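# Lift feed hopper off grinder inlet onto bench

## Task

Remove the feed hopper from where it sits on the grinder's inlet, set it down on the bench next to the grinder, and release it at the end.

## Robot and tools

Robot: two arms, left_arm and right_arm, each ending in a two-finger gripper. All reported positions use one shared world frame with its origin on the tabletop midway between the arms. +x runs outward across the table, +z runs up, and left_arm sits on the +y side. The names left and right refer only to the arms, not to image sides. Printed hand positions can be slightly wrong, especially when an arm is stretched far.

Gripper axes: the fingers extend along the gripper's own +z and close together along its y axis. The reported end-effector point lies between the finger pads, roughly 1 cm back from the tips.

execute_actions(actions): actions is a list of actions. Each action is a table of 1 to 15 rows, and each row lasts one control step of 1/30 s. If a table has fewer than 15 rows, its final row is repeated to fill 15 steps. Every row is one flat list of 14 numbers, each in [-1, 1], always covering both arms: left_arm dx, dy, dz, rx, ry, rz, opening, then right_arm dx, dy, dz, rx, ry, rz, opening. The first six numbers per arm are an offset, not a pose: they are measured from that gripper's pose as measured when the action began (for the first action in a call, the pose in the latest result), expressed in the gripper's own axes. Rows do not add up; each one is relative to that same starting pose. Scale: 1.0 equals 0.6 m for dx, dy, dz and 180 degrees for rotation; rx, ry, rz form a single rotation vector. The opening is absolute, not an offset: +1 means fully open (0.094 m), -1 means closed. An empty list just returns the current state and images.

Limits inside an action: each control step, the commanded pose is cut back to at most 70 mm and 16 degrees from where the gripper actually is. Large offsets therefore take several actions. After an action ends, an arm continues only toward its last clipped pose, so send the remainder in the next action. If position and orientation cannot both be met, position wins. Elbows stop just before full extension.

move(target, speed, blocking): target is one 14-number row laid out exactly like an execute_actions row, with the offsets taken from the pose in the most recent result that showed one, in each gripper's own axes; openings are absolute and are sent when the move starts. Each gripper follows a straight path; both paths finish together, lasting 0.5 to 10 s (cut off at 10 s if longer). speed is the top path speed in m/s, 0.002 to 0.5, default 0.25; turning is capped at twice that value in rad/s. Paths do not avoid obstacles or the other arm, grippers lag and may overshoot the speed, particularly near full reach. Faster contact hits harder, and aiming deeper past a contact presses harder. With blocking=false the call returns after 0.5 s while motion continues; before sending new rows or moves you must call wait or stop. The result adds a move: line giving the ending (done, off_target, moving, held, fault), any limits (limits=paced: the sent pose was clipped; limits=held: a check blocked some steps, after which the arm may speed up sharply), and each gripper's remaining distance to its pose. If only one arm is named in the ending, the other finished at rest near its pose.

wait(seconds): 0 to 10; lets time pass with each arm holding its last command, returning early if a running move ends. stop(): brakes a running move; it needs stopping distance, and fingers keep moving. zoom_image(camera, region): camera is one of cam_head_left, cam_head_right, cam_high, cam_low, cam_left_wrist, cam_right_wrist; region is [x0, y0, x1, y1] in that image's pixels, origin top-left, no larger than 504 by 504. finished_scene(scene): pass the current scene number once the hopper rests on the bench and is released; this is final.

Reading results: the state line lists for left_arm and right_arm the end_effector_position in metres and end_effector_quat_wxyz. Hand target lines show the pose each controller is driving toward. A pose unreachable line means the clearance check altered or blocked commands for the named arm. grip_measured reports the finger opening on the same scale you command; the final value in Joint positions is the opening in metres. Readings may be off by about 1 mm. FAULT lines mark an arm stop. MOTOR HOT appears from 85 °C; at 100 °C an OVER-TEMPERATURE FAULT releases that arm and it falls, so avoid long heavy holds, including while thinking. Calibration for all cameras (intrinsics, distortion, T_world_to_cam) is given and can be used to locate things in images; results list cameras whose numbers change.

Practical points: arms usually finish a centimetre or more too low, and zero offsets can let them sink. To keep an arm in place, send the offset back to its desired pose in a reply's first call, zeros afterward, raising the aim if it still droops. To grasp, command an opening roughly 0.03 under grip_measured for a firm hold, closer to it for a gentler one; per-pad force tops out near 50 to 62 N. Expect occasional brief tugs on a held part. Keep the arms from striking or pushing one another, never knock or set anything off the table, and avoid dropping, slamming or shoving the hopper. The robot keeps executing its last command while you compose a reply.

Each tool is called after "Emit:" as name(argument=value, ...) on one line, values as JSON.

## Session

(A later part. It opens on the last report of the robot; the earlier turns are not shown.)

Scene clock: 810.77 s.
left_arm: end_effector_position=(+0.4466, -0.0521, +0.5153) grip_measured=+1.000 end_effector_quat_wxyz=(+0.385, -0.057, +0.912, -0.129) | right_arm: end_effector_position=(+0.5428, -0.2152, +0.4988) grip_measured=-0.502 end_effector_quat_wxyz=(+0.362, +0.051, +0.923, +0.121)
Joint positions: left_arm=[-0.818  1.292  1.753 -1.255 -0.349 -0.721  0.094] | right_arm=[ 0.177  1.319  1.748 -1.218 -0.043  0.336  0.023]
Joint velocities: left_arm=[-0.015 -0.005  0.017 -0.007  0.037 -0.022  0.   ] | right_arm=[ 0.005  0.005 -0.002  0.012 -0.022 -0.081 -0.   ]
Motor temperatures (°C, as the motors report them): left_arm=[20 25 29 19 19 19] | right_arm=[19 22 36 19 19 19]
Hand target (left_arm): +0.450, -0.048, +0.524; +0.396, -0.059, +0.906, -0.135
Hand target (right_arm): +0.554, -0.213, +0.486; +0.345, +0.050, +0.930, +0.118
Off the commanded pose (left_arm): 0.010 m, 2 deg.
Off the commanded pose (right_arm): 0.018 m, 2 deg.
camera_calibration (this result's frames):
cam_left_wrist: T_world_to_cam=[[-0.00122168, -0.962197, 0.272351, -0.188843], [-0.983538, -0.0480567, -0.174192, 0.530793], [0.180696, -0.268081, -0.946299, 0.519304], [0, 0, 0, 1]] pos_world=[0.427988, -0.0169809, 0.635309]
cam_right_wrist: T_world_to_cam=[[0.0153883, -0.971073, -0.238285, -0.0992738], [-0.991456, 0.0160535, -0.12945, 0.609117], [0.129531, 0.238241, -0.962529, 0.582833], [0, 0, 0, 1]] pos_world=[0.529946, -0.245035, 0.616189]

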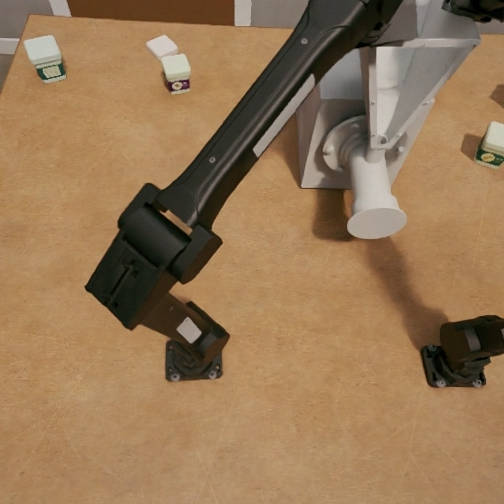

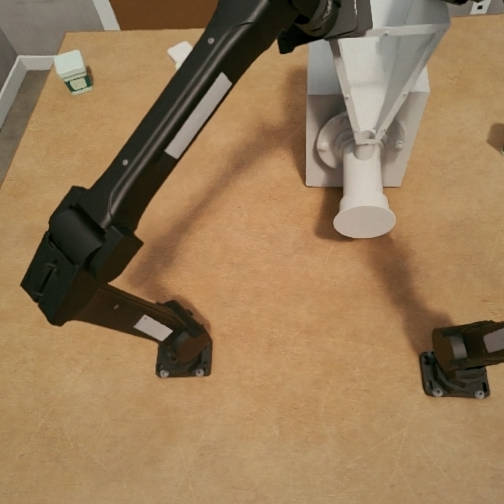

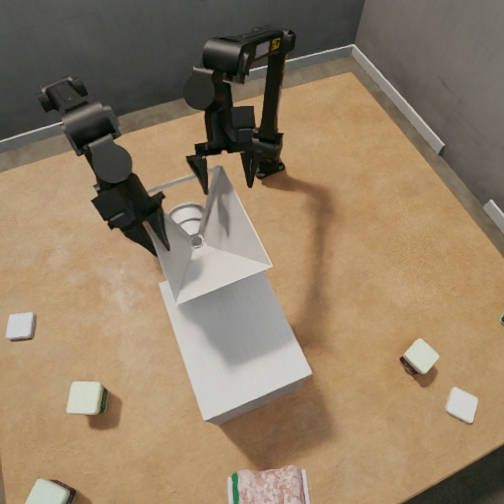

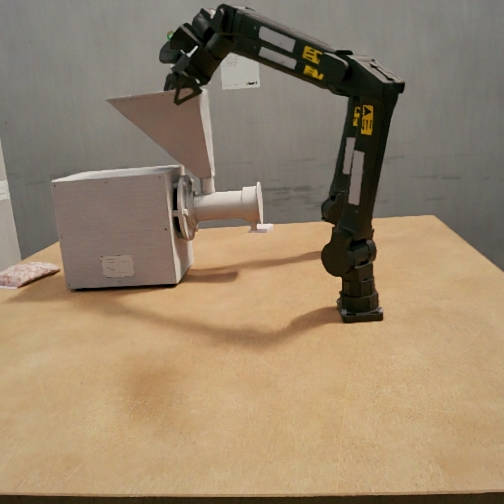

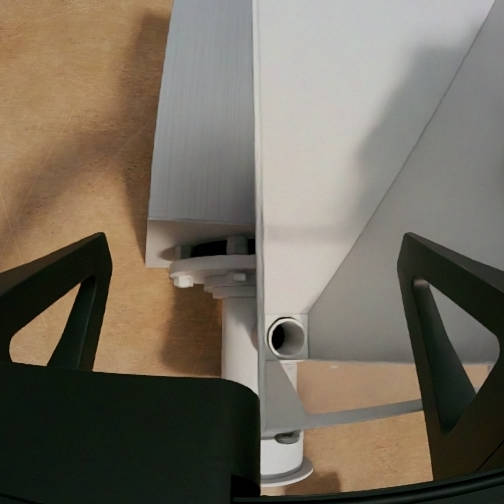

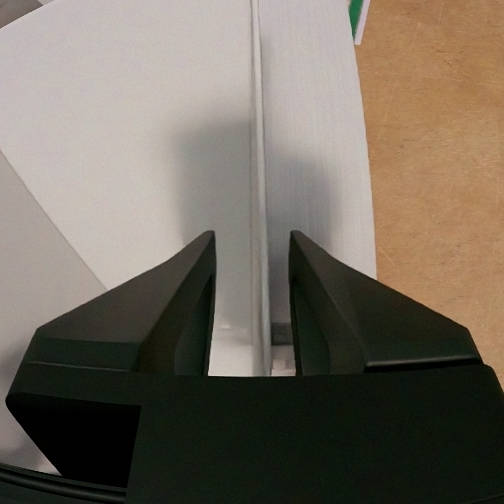

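Emit:
zoom_image(camera="cam_left_wrist", region=[180, 280, 400, 500])

Emit:
zoom_image(camera="cam_low", region=[140, 130, 300, 260])

Emit:
zoom_image(camera="cam_head_right", region=[290, 80, 450, 240])

Region (180, 280, 400, 500) of cam_left_wrist's 504x504 image, scaled by 2.291, with more detail than that image has.

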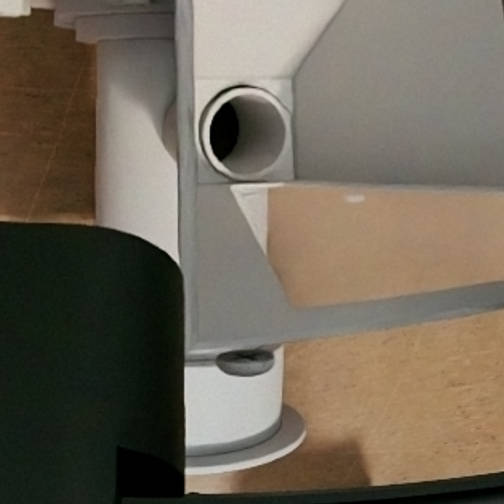

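Region (140, 130, 300, 260) of cam_low's 504x504 image, scaled by 3.150, with more detail than that image has; it fills the top 410 rows of this view, and the rest is white.

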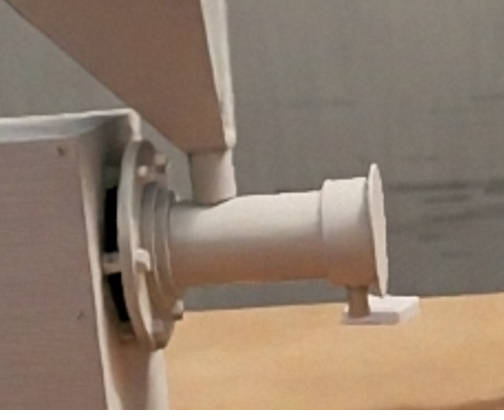

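Region (290, 80, 450, 240) of cam_head_right's 504x504 image, scaled by 3.150, with more detail than that image has.

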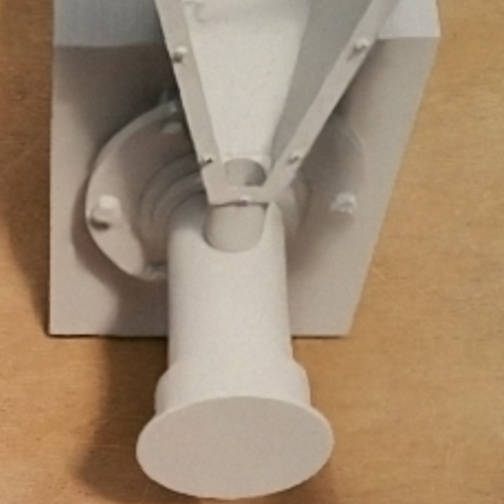

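Emit:
move(target=[-0.0153, 0.0025, -0.007, 0, 0, 0, -0.88, -0.0055, 0.002, -0.006, 0, 0, 0, -0.88], speed=0.02)

Scene clock: 841.80 s.
left_arm: end_effector_position=(+0.4474, -0.0491, +0.5190) grip_measured=-0.876 end_effector_quat_wxyz=(+0.387, -0.065, +0.910, -0.133) | right_arm: end_effector_position=(+0.5404, -0.2140, +0.5011) grip_measured=-0.878 end_effector_quat_wxyz=(+0.363, +0.049, +0.922, +0.123)
Joint positions: left_arm=[-0.812  1.288  1.757 -1.253 -0.348 -0.732  0.006] | right_arm=[ 0.18   1.314  1.748 -1.219 -0.045  0.335  0.006]
Joint velocities: left_arm=[ 0.005 -0.005 -0.007 -0.002  0.007  0.022  0.   ] | right_arm=[ 0.005 -0.005 -0.007  0.007  0.051 -0.022  0.   ]
Motor temperatures (°C, as the motors report them): left_arm=[20 25 29 19 19 19] | right_arm=[19 22 36 19 19 19]
Hand target (left_arm): +0.450, -0.048, +0.524; +0.386, -0.057, +0.912, -0.129
Hand target (right_arm): +0.543, -0.215, +0.504; +0.362, +0.051, +0.923, +0.121
Off the commanded pose (left_arm): 0.006 m, 1 deg.
Off the commanded pose (right_arm): 0.004 m, 0 deg.
move: done
camera_calibration (this result's frames):
cam_left_wrist: T_world_to_cam=[[0.0102264, -0.958093, 0.286273, -0.199051], [-0.98221, -0.0633082, -0.176791, 0.532379], [0.187506, -0.279373, -0.941697, 0.517473], [0, 0, 0, 1]] pos_world=[0.427915, -0.0124377, 0.638405]
cam_right_wrist: T_world_to_cam=[[0.0203927, -0.970553, -0.240022, -0.099229], [-0.991054, 0.0120472, -0.132916, 0.607702], [0.131894, 0.240585, -0.961625, 0.58378], [0, 0, 0, 1]] pos_world=[0.527293, -0.244077, 0.618333]

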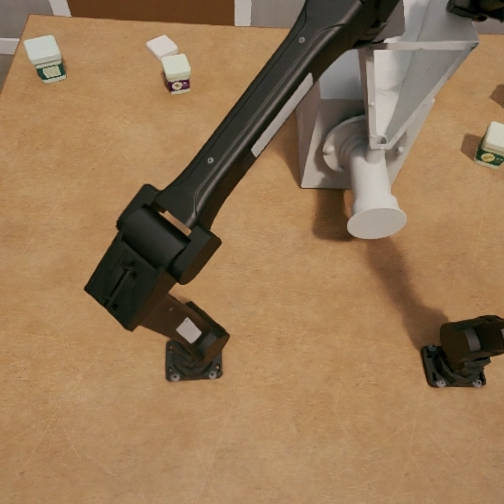

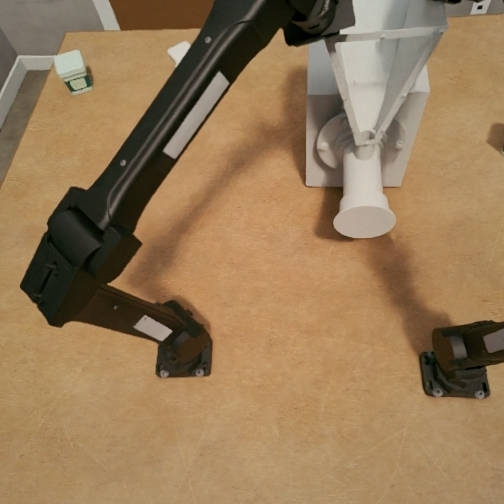

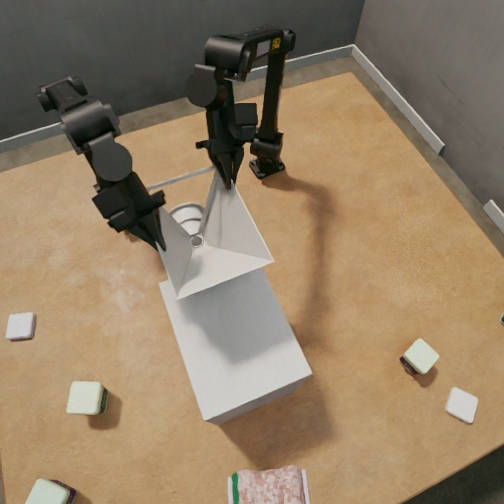

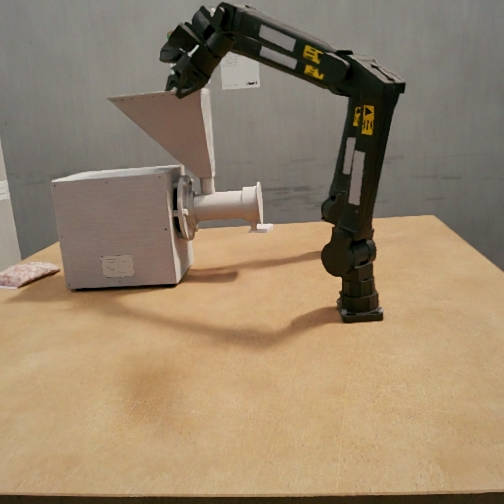

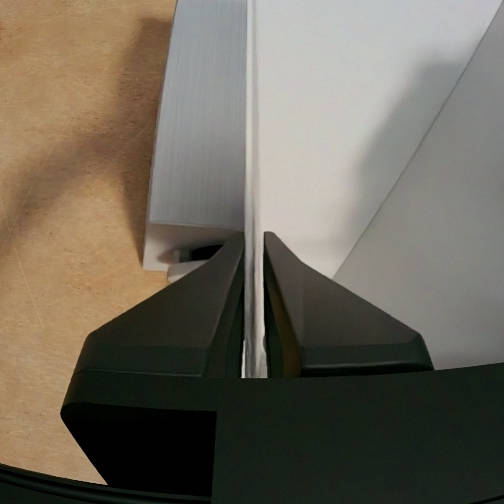

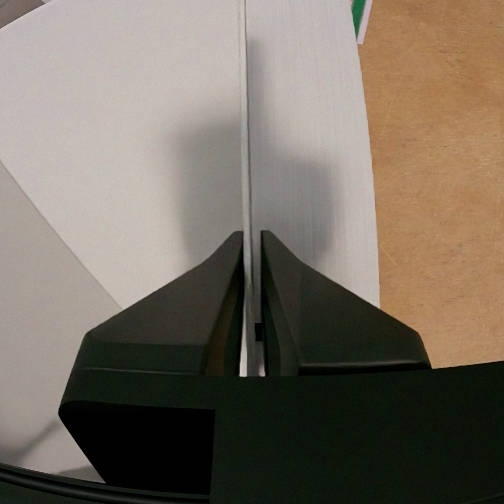

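Emit:
move(target=[-0.009, 0, -0.003, 0, 0, 0, -1, -0.0067, 0, -0.0008, 0, 0, 0, -1], speed=0.02)

Scene clock: 847.67 s.
left_arm: end_effector_position=(+0.4477, -0.0481, +0.5194) grip_measured=-0.963 end_effector_quat_wxyz=(+0.387, -0.071, +0.909, -0.136) | right_arm: end_effector_position=(+0.5399, -0.2136, +0.5014) grip_measured=-0.969 end_effector_quat_wxyz=(+0.363, +0.050, +0.922, +0.125)
Joint positions: left_arm=[-0.81   1.287  1.757 -1.253 -0.348 -0.744  0.002] | right_arm=[ 0.179  1.313  1.748 -1.22  -0.049  0.338  0.001]
Joint velocities: left_arm=[ 0.005 -0.015 -0.027 -0.007  0.051  0.066 -0.001] | right_arm=[-0.005 -0.005 -0.007 -0.012  0.022 -0.022  0.   ]
Motor temperatures (°C, as the motors report them): left_arm=[20 25 29 19 19 19] | right_arm=[19 22 36 19 19 19]
Hand target (left_arm): +0.450, -0.047, +0.524; +0.388, -0.065, +0.910, -0.134
Hand target (right_arm): +0.543, -0.215, +0.504; +0.363, +0.049, +0.922, +0.123
Off the commanded pose (left_arm): 0.005 m, 1 deg.
Off the commanded pose (right_arm): 0.004 m, 0 deg.
move: done
camera_calibration (this result's frames):
cam_left_wrist: T_world_to_cam=[[0.0200596, -0.955314, 0.294912, -0.206986], [-0.981837, -0.0744845, -0.174496, 0.530922], [0.188664, -0.286055, -0.939456, 0.516014], [0, 0, 0, 1]] pos_world=[0.428077, -0.0105831, 0.638459]
cam_right_wrist: T_world_to_cam=[[0.0206416, -0.969446, -0.244436, -0.0964635], [-0.991153, 0.0122192, -0.132161, 0.607001], [0.131109, 0.245002, -0.960617, 0.584928], [0, 0, 0, 1]] pos_world=[0.526933, -0.244241, 0.618534]

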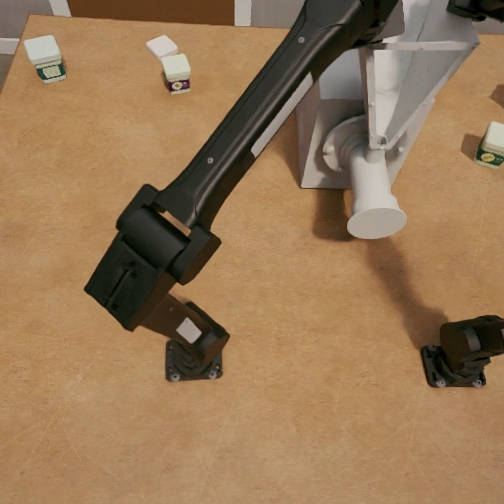

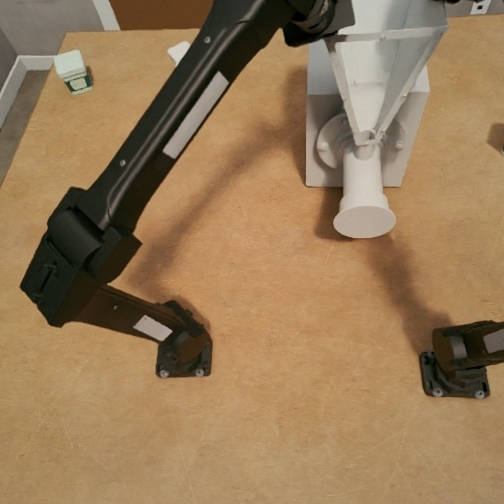

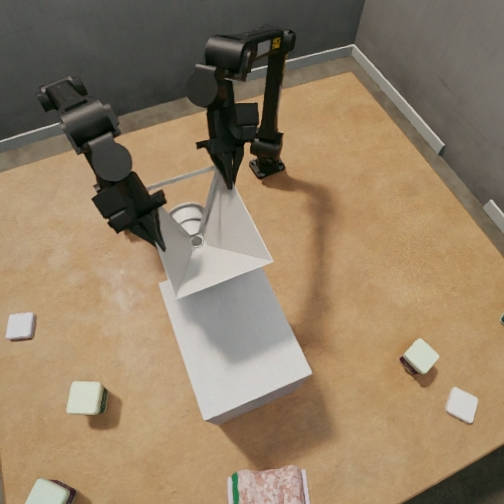

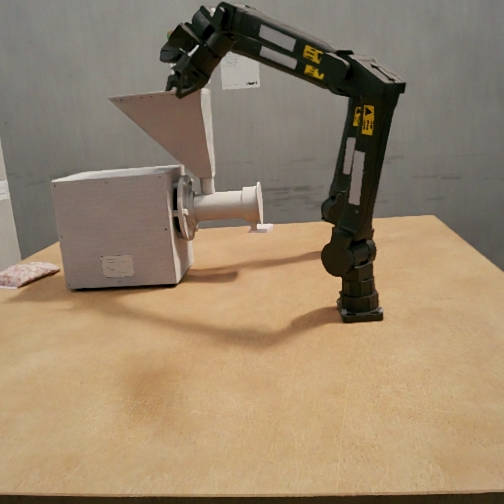

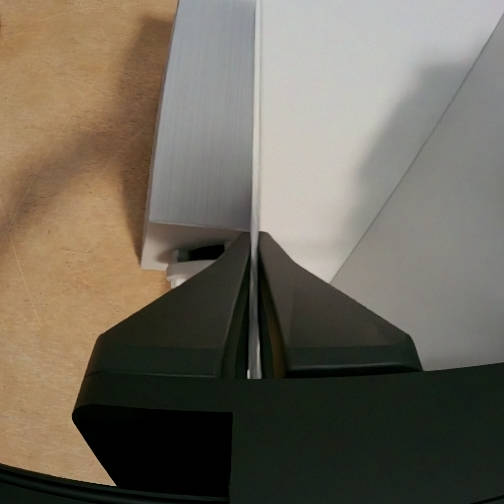

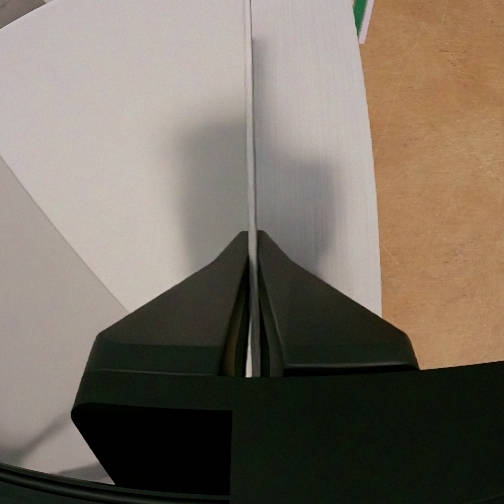

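Emit:
move(target=[-0.057, -0.0252, -0.0552, 0, 0, 0, -1, -0.0547, 0.0222, -0.0587, 0, 0, 0, -1], speed=0.02)

Scene clock: 856.97 s.
left_arm: end_effector_position=(+0.4526, -0.0496, +0.5217) grip_measured=-0.957 end_effector_quat_wxyz=(+0.361, -0.066, +0.924, -0.105) | right_arm: end_effector_position=(+0.5446, -0.2155, +0.5001) grip_measured=-0.966 end_effector_quat_wxyz=(+0.323, +0.046, +0.938, +0.116)
Joint positions: left_arm=[-0.807  1.358  1.868 -1.38  -0.351 -0.742  0.002] | right_arm=[ 0.17   1.38   1.85  -1.342 -0.061  0.32   0.002]
Joint velocities: left_arm=[ 0.005  0.005  0.002 -0.012 -0.037  0.051 -0.001] | right_arm=[-0.005  0.005 -0.007  0.007 -0.022 -0.022  0.   ]
Motor temperatures (°C, as the motors report them): left_arm=[20 25 30 19 19 19] | right_arm=[19 22 37 19 19 19]
Hand target (left_arm): +0.445, -0.046, +0.568; +0.388, -0.071, +0.909, -0.136
Hand target (right_arm): +0.536, -0.215, +0.549; +0.364, +0.049, +0.922, +0.126
Off the commanded pose (left_arm): 0.048 m, 5 deg.
Off the commanded pose (right_arm): 0.051 m, 5 deg.
move: off_target (left_arm, right_arm)
camera_calibration (this result's frames):
cam_left_wrist: T_world_to_cam=[[0.0404098, -0.971055, 0.235415, -0.188123], [-0.99054, -0.0698547, -0.118111, 0.510776], [0.131138, -0.228415, -0.964691, 0.558969], [0, 0, 0, 1]] pos_world=[0.440245, -0.019321, 0.643848]
cam_right_wrist: T_world_to_cam=[[0.0124916, -0.974112, -0.225719, -0.104631], [-0.998811, -0.00151916, -0.0487197, 0.570972], [0.0471156, 0.226059, -0.972974, 0.631379], [0, 0, 0, 1]] pos_world=[0.541852, -0.243784, 0.618515]

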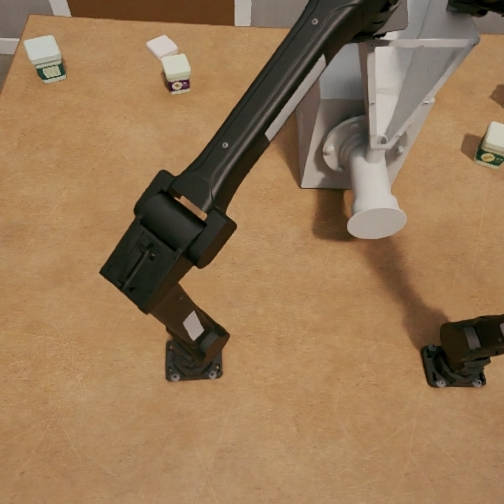

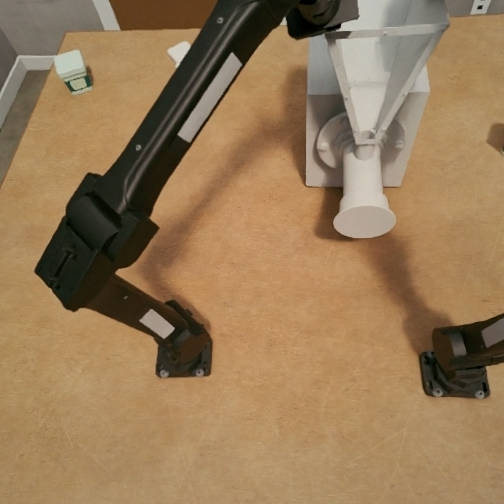

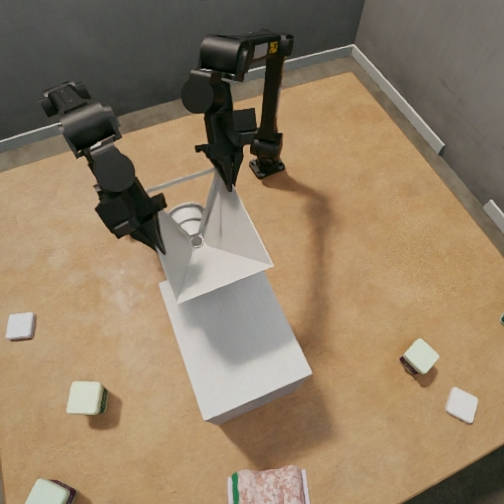

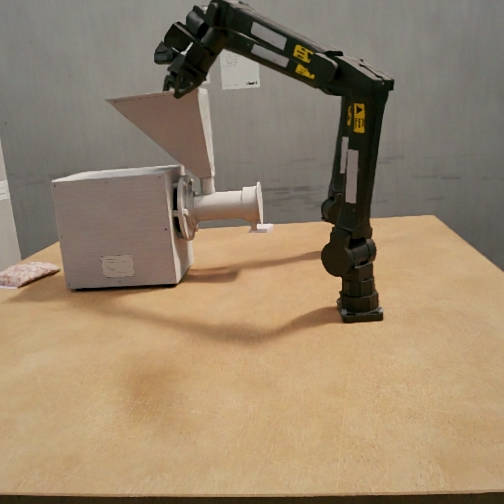

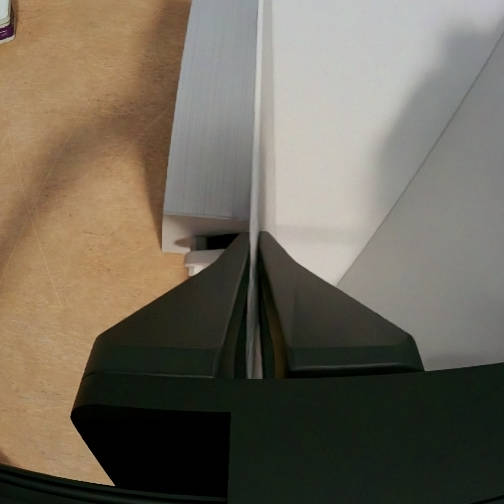

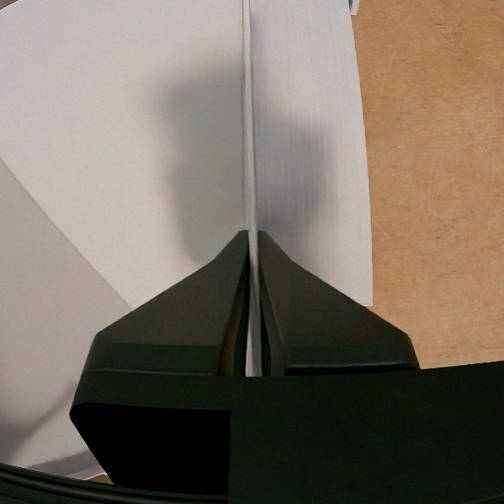

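Emit:
move(target=[-0.009, -0.004, -0.009, 0, -0.02, 0, -1, -0.009, 0.003, -0.009, 0, -0.02, 0, -1], speed=0.03)

Emit:
zoom_image(camera="cam_low", region=[165, 150, 265, 230])

Emit:
zoom_image(camera="cam_head_left", region=[320, 90, 430, 200])

Emit:
zoom_image(camera="cam_high", region=[130, 160, 290, 310])

Scene clock: 870.80 s.
left_arm: end_effector_position=(+0.4537, -0.0497, +0.5209) grip_measured=-0.957 end_effector_quat_wxyz=(+0.374, -0.068, +0.919, -0.102) | right_arm: end_effector_position=(+0.5457, -0.2164, +0.4989) grip_measured=-0.966 end_effector_quat_wxyz=(+0.336, +0.048, +0.933, +0.120)
Joint positions: left_arm=[-0.814  1.347  1.843 -1.347 -0.379 -0.74   0.002] | right_arm=[ 0.167  1.362  1.815 -1.297 -0.062  0.324  0.002]
Joint velocities: left_arm=[-0.005  0.005  0.002 -0.007  0.066  0.022  0.   ] | right_arm=[-0.005 -0.015 -0.017 -0.002 -0.066 -0.081  0.   ]
Motor temperatures (°C, as the motors report them): left_arm=[20 25 33 19 19 19] | right_arm=[19 22 40 19 19 19]
Hand target (left_arm): +0.453, -0.050, +0.530; +0.390, -0.069, +0.912, -0.104
Hand target (right_arm): +0.545, -0.216, +0.508; +0.353, +0.049, +0.927, +0.114
Off the commanded pose (left_arm): 0.009 m, 2 deg.
Off the commanded pose (right_arm): 0.009 m, 2 deg.
move: done
camera_calibration (this result's frames):
cam_left_wrist: T_world_to_cam=[[0.0423203, -0.971818, 0.231902, -0.187218], [-0.986221, -0.0777886, -0.146006, 0.523985], [0.159931, -0.222528, -0.961719, 0.543668], [0, 0, 0, 1]] pos_world=[0.437738, -0.0202008, 0.642778]
cam_right_wrist: T_world_to_cam=[[0.0140007, -0.972005, -0.234542, -0.101758], [-0.997125, 0.00389749, -0.0756744, 0.58575], [0.07447, 0.234928, -0.969156, 0.615484], [0, 0, 0, 1]] pos_world=[0.539655, -0.245787, 0.61696]

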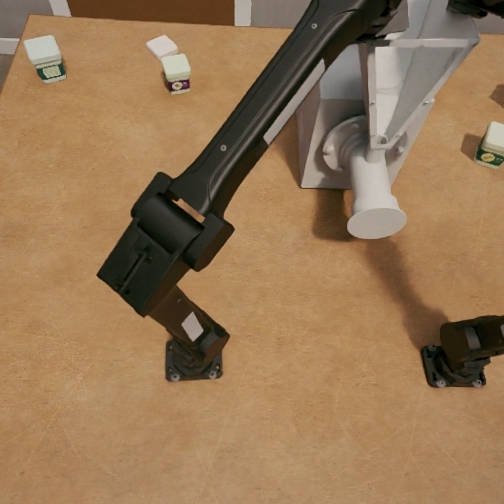

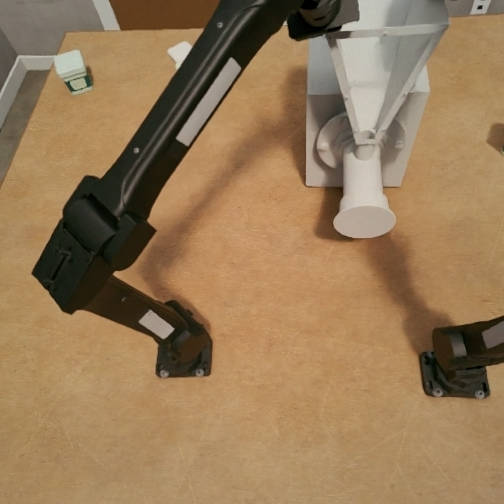

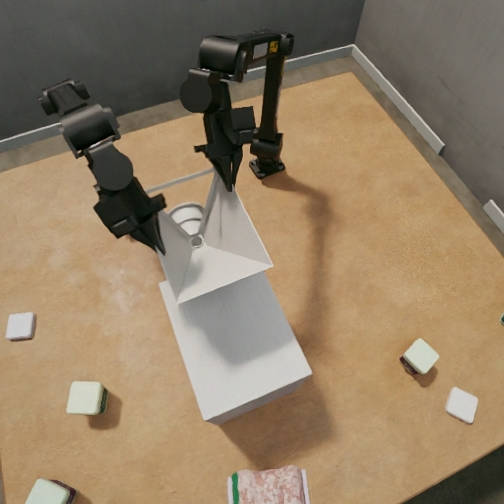

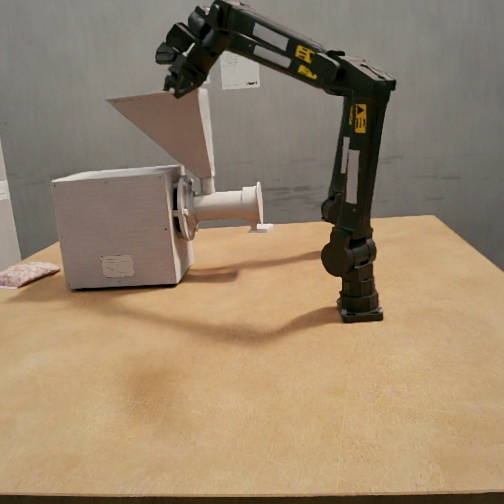

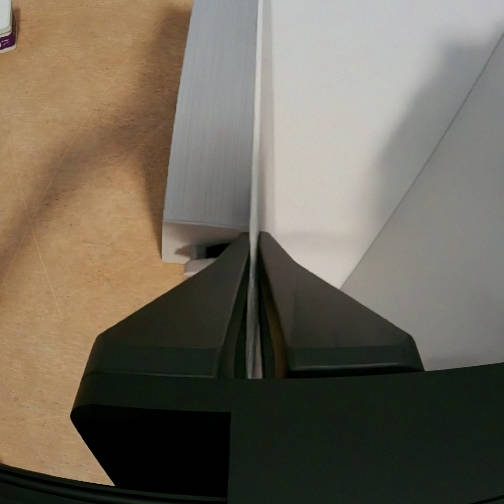

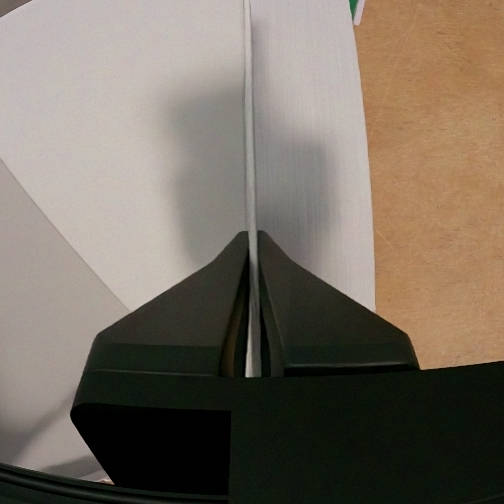

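Region (165, 150, 265, 230) of cam_low's 504x504 image, scaled by 5.040, with more detail than that image has; it fills the top 403 rows of this view, and the rest is white.

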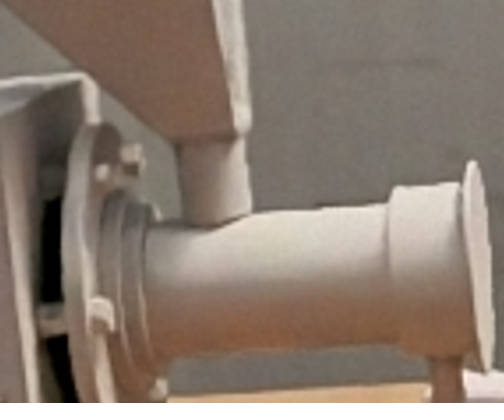

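Region (320, 90, 430, 200) of cam_head_left's 504x504 image, scaled by 4.582, with more detail than that image has.

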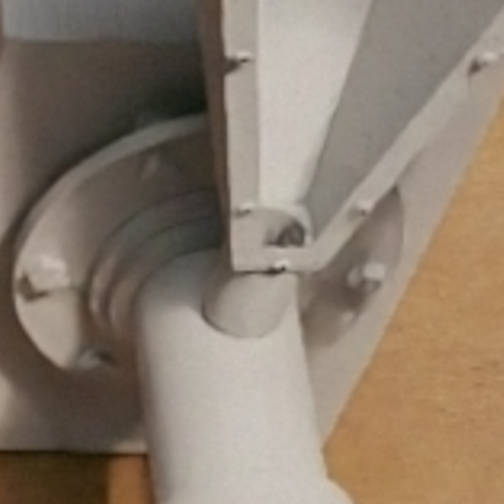

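Region (130, 160, 290, 310) of cam_high's 504x504 image, scaled by 3.150, with more detail than that image has; it fills the top 472 rows of this view, and the rest is white.

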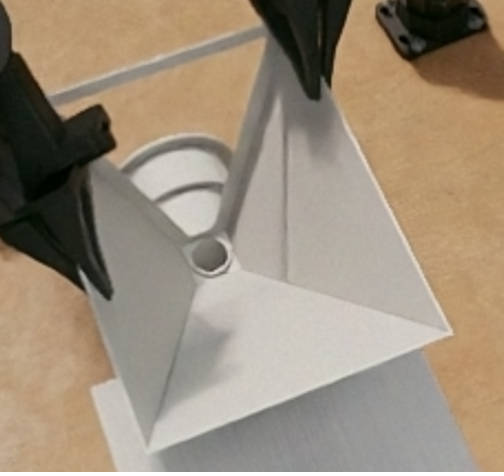

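Emit:
move(target=[0.0161, 0.0061, -0.039, -0.0561, -0.0198, -0.0582, -1, -0.0233, 0.0524, 0.0171, -0.0513, 0.0213, -0.0621, -1], speed=0.02)

Scene clock: 898.00 s.
left_arm: end_effector_position=(+0.4299, -0.0422, +0.5201) grip_measured=-0.957 end_effector_quat_wxyz=(+0.381, -0.184, +0.904, -0.056) | right_arm: end_effector_position=(+0.5611, -0.1838, +0.4986) grip_measured=-0.969 end_effector_quat_wxyz=(+0.314, -0.070, +0.931, +0.171)
Joint positions: left_arm=[-0.902  1.374  1.889 -1.513 -0.579 -1.051  0.002] | right_arm=[ 0.161  1.443  1.9   -1.333 -0.251  0.134  0.001]
Joint velocities: left_arm=[ 0.005 -0.005  0.007 -0.007 -0.007 -0.022  0.001] | right_arm=[-0.015  0.005  0.002 -0.007  0.007 -0.022  0.   ]
Motor temperatures (°C, as the motors report them): left_arm=[20 25 30 19 21 19] | right_arm=[19 22 37 19 20 19]
Hand target (left_arm): +0.430, -0.044, +0.530; +0.386, -0.186, +0.902, -0.054
Hand target (right_arm): +0.563, -0.187, +0.508; +0.319, -0.074, +0.931, +0.163
Off the commanded pose (left_arm): 0.010 m, 1 deg.
Off the commanded pose (right_arm): 0.010 m, 1 deg.
move: done
camera_calibration (this result's frames):
cam_left_wrist: T_world_to_cam=[[0.285273, -0.929289, 0.234609, -0.282799], [-0.936506, -0.322338, -0.138039, 0.465098], [0.203901, -0.180333, -0.962239, 0.531517], [0, 0, 0, 1]] pos_world=[0.407865, -0.017033, 0.641995]
cam_right_wrist: T_world_to_cam=[[0.260961, -0.931344, -0.253965, -0.191719], [-0.965345, -0.251018, -0.0714008, 0.534109], [0.00274877, 0.263797, -0.964574, 0.649605], [0, 0, 0, 1]] pos_world=[0.563845, -0.215849, 0.616039]

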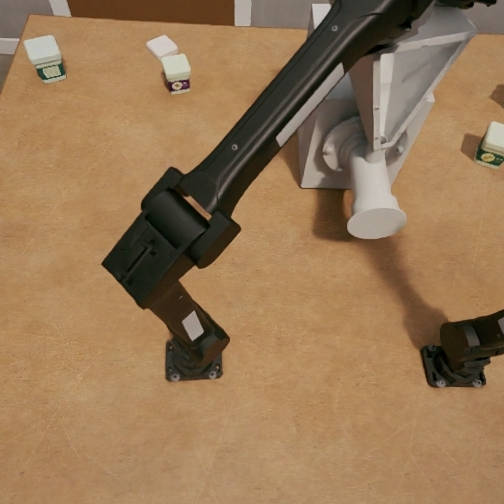

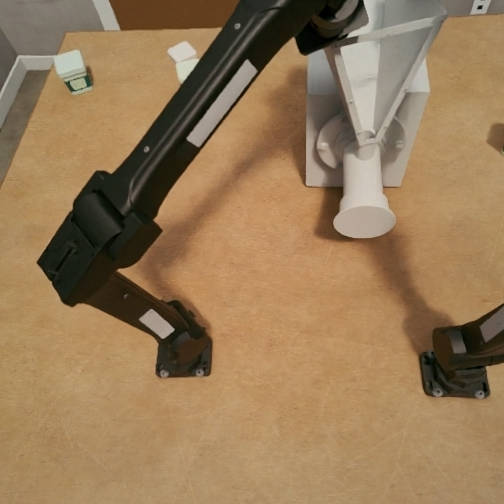

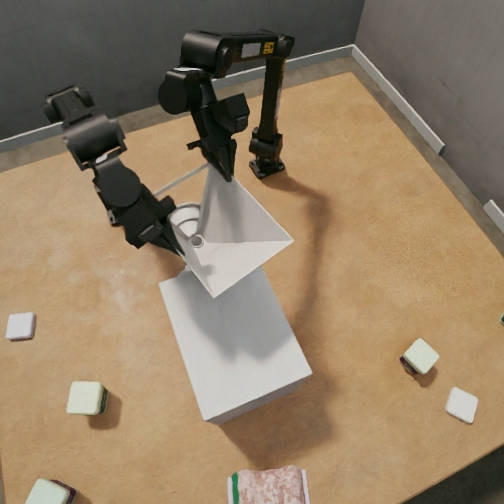

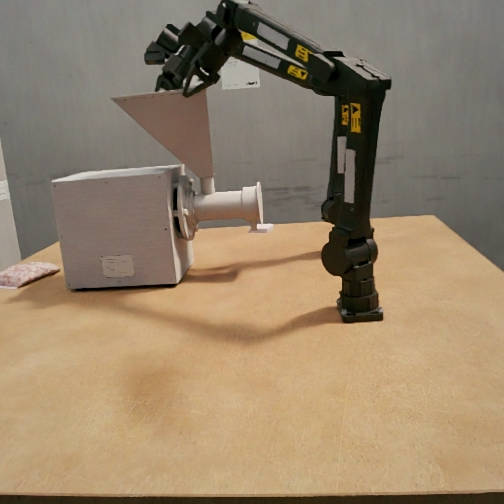

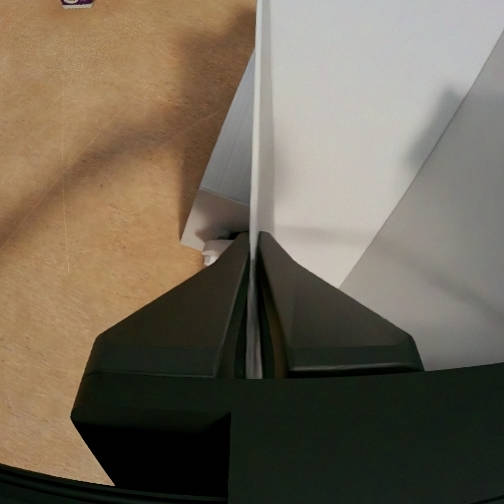

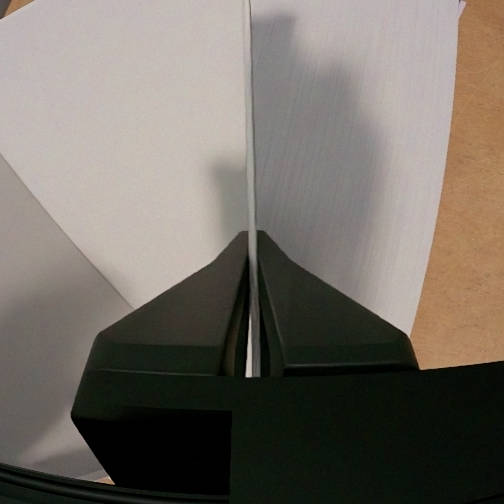

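Emit:
move(target=[-0.039, -0.0141, -0.041, 0, 0, 0, -1, -0.0355, 0.016, -0.0434, 0, 0, 0, -1], speed=0.02)

Scene clock: 911.23 s.
left_arm: end_effector_position=(+0.4302, -0.0432, +0.5215) grip_measured=-0.943 end_effector_quat_wxyz=(+0.365, -0.177, +0.914, -0.032) | right_arm: end_effector_position=(+0.5612, -0.1847, +0.4990) grip_measured=-0.969 end_effector_quat_wxyz=(+0.287, -0.073, +0.940, +0.169)
Joint positions: left_arm=[-0.902  1.42   1.961 -1.602 -0.576 -1.052  0.003] | right_arm=[ 0.157  1.487  1.974 -1.424 -0.259  0.118  0.001]
Joint velocities: left_arm=[ 0.005  0.005 -0.017  0.012 -0.051 -0.037  0.   ] | right_arm=[-0.015 -0.005 -0.007  0.007  0.037 -0.081 -0.001]
Motor temperatures (°C, as the motors report them): left_arm=[20 24 31 19 21 19] | right_arm=[19 22 38 19 20 19]
Hand target (left_arm): +0.428, -0.041, +0.554; +0.381, -0.184, +0.904, -0.057
Hand target (right_arm): +0.559, -0.184, +0.533; +0.315, -0.070, +0.931, +0.172
Off the commanded pose (left_arm): 0.034 m, 4 deg.
Off the commanded pose (right_arm): 0.035 m, 3 deg.
move: off_target (left_arm, right_arm)
camera_calibration (this result's frames):
cam_left_wrist: T_world_to_cam=[[0.294231, -0.938432, 0.181037, -0.260384], [-0.942104, -0.316661, -0.110303, 0.453487], [0.160839, -0.138101, -0.977271, 0.560766], [0, 0, 0, 1]] pos_world=[0.413651, -0.023308, 0.64518]
cam_right_wrist: T_world_to_cam=[[0.259339, -0.931489, -0.255091, -0.19107], [-0.964297, -0.264406, -0.0148497, 0.502733], [-0.0536153, 0.249834, -0.966803, 0.680352], [0, 0, 0, 1]] pos_world=[0.570813, -0.215029, 0.616491]

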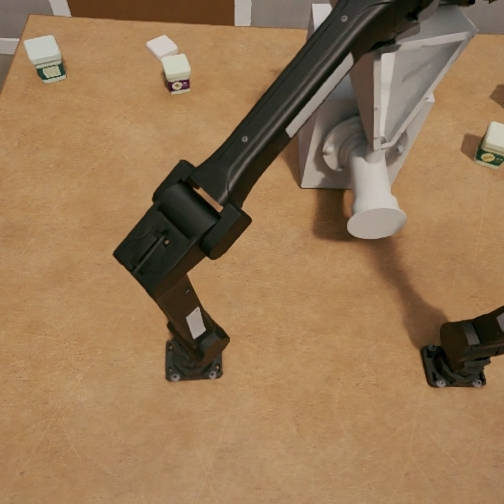

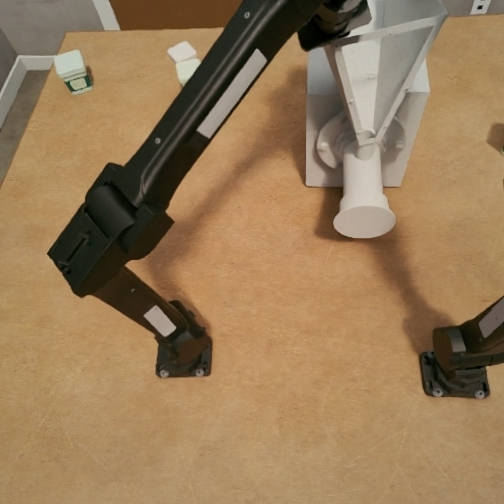

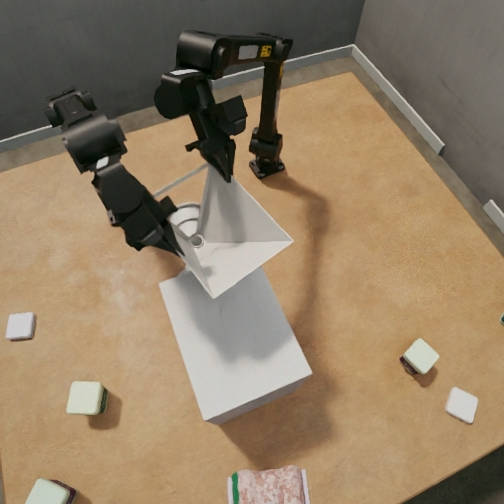

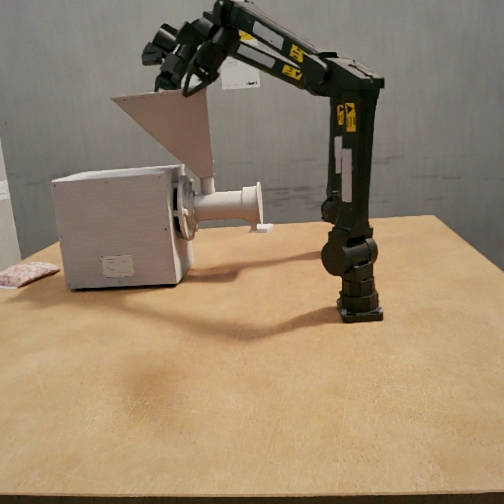

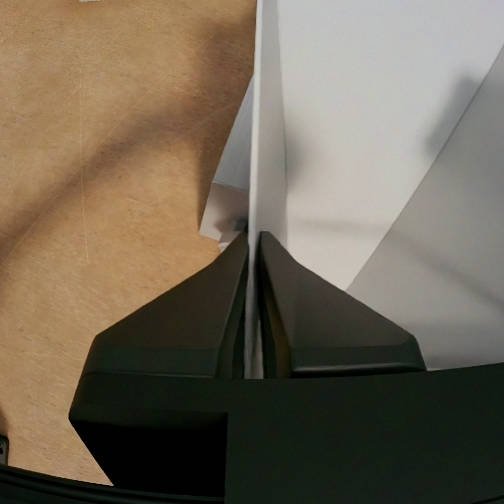

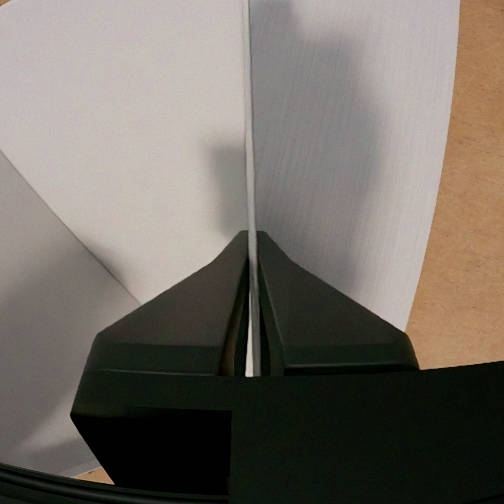

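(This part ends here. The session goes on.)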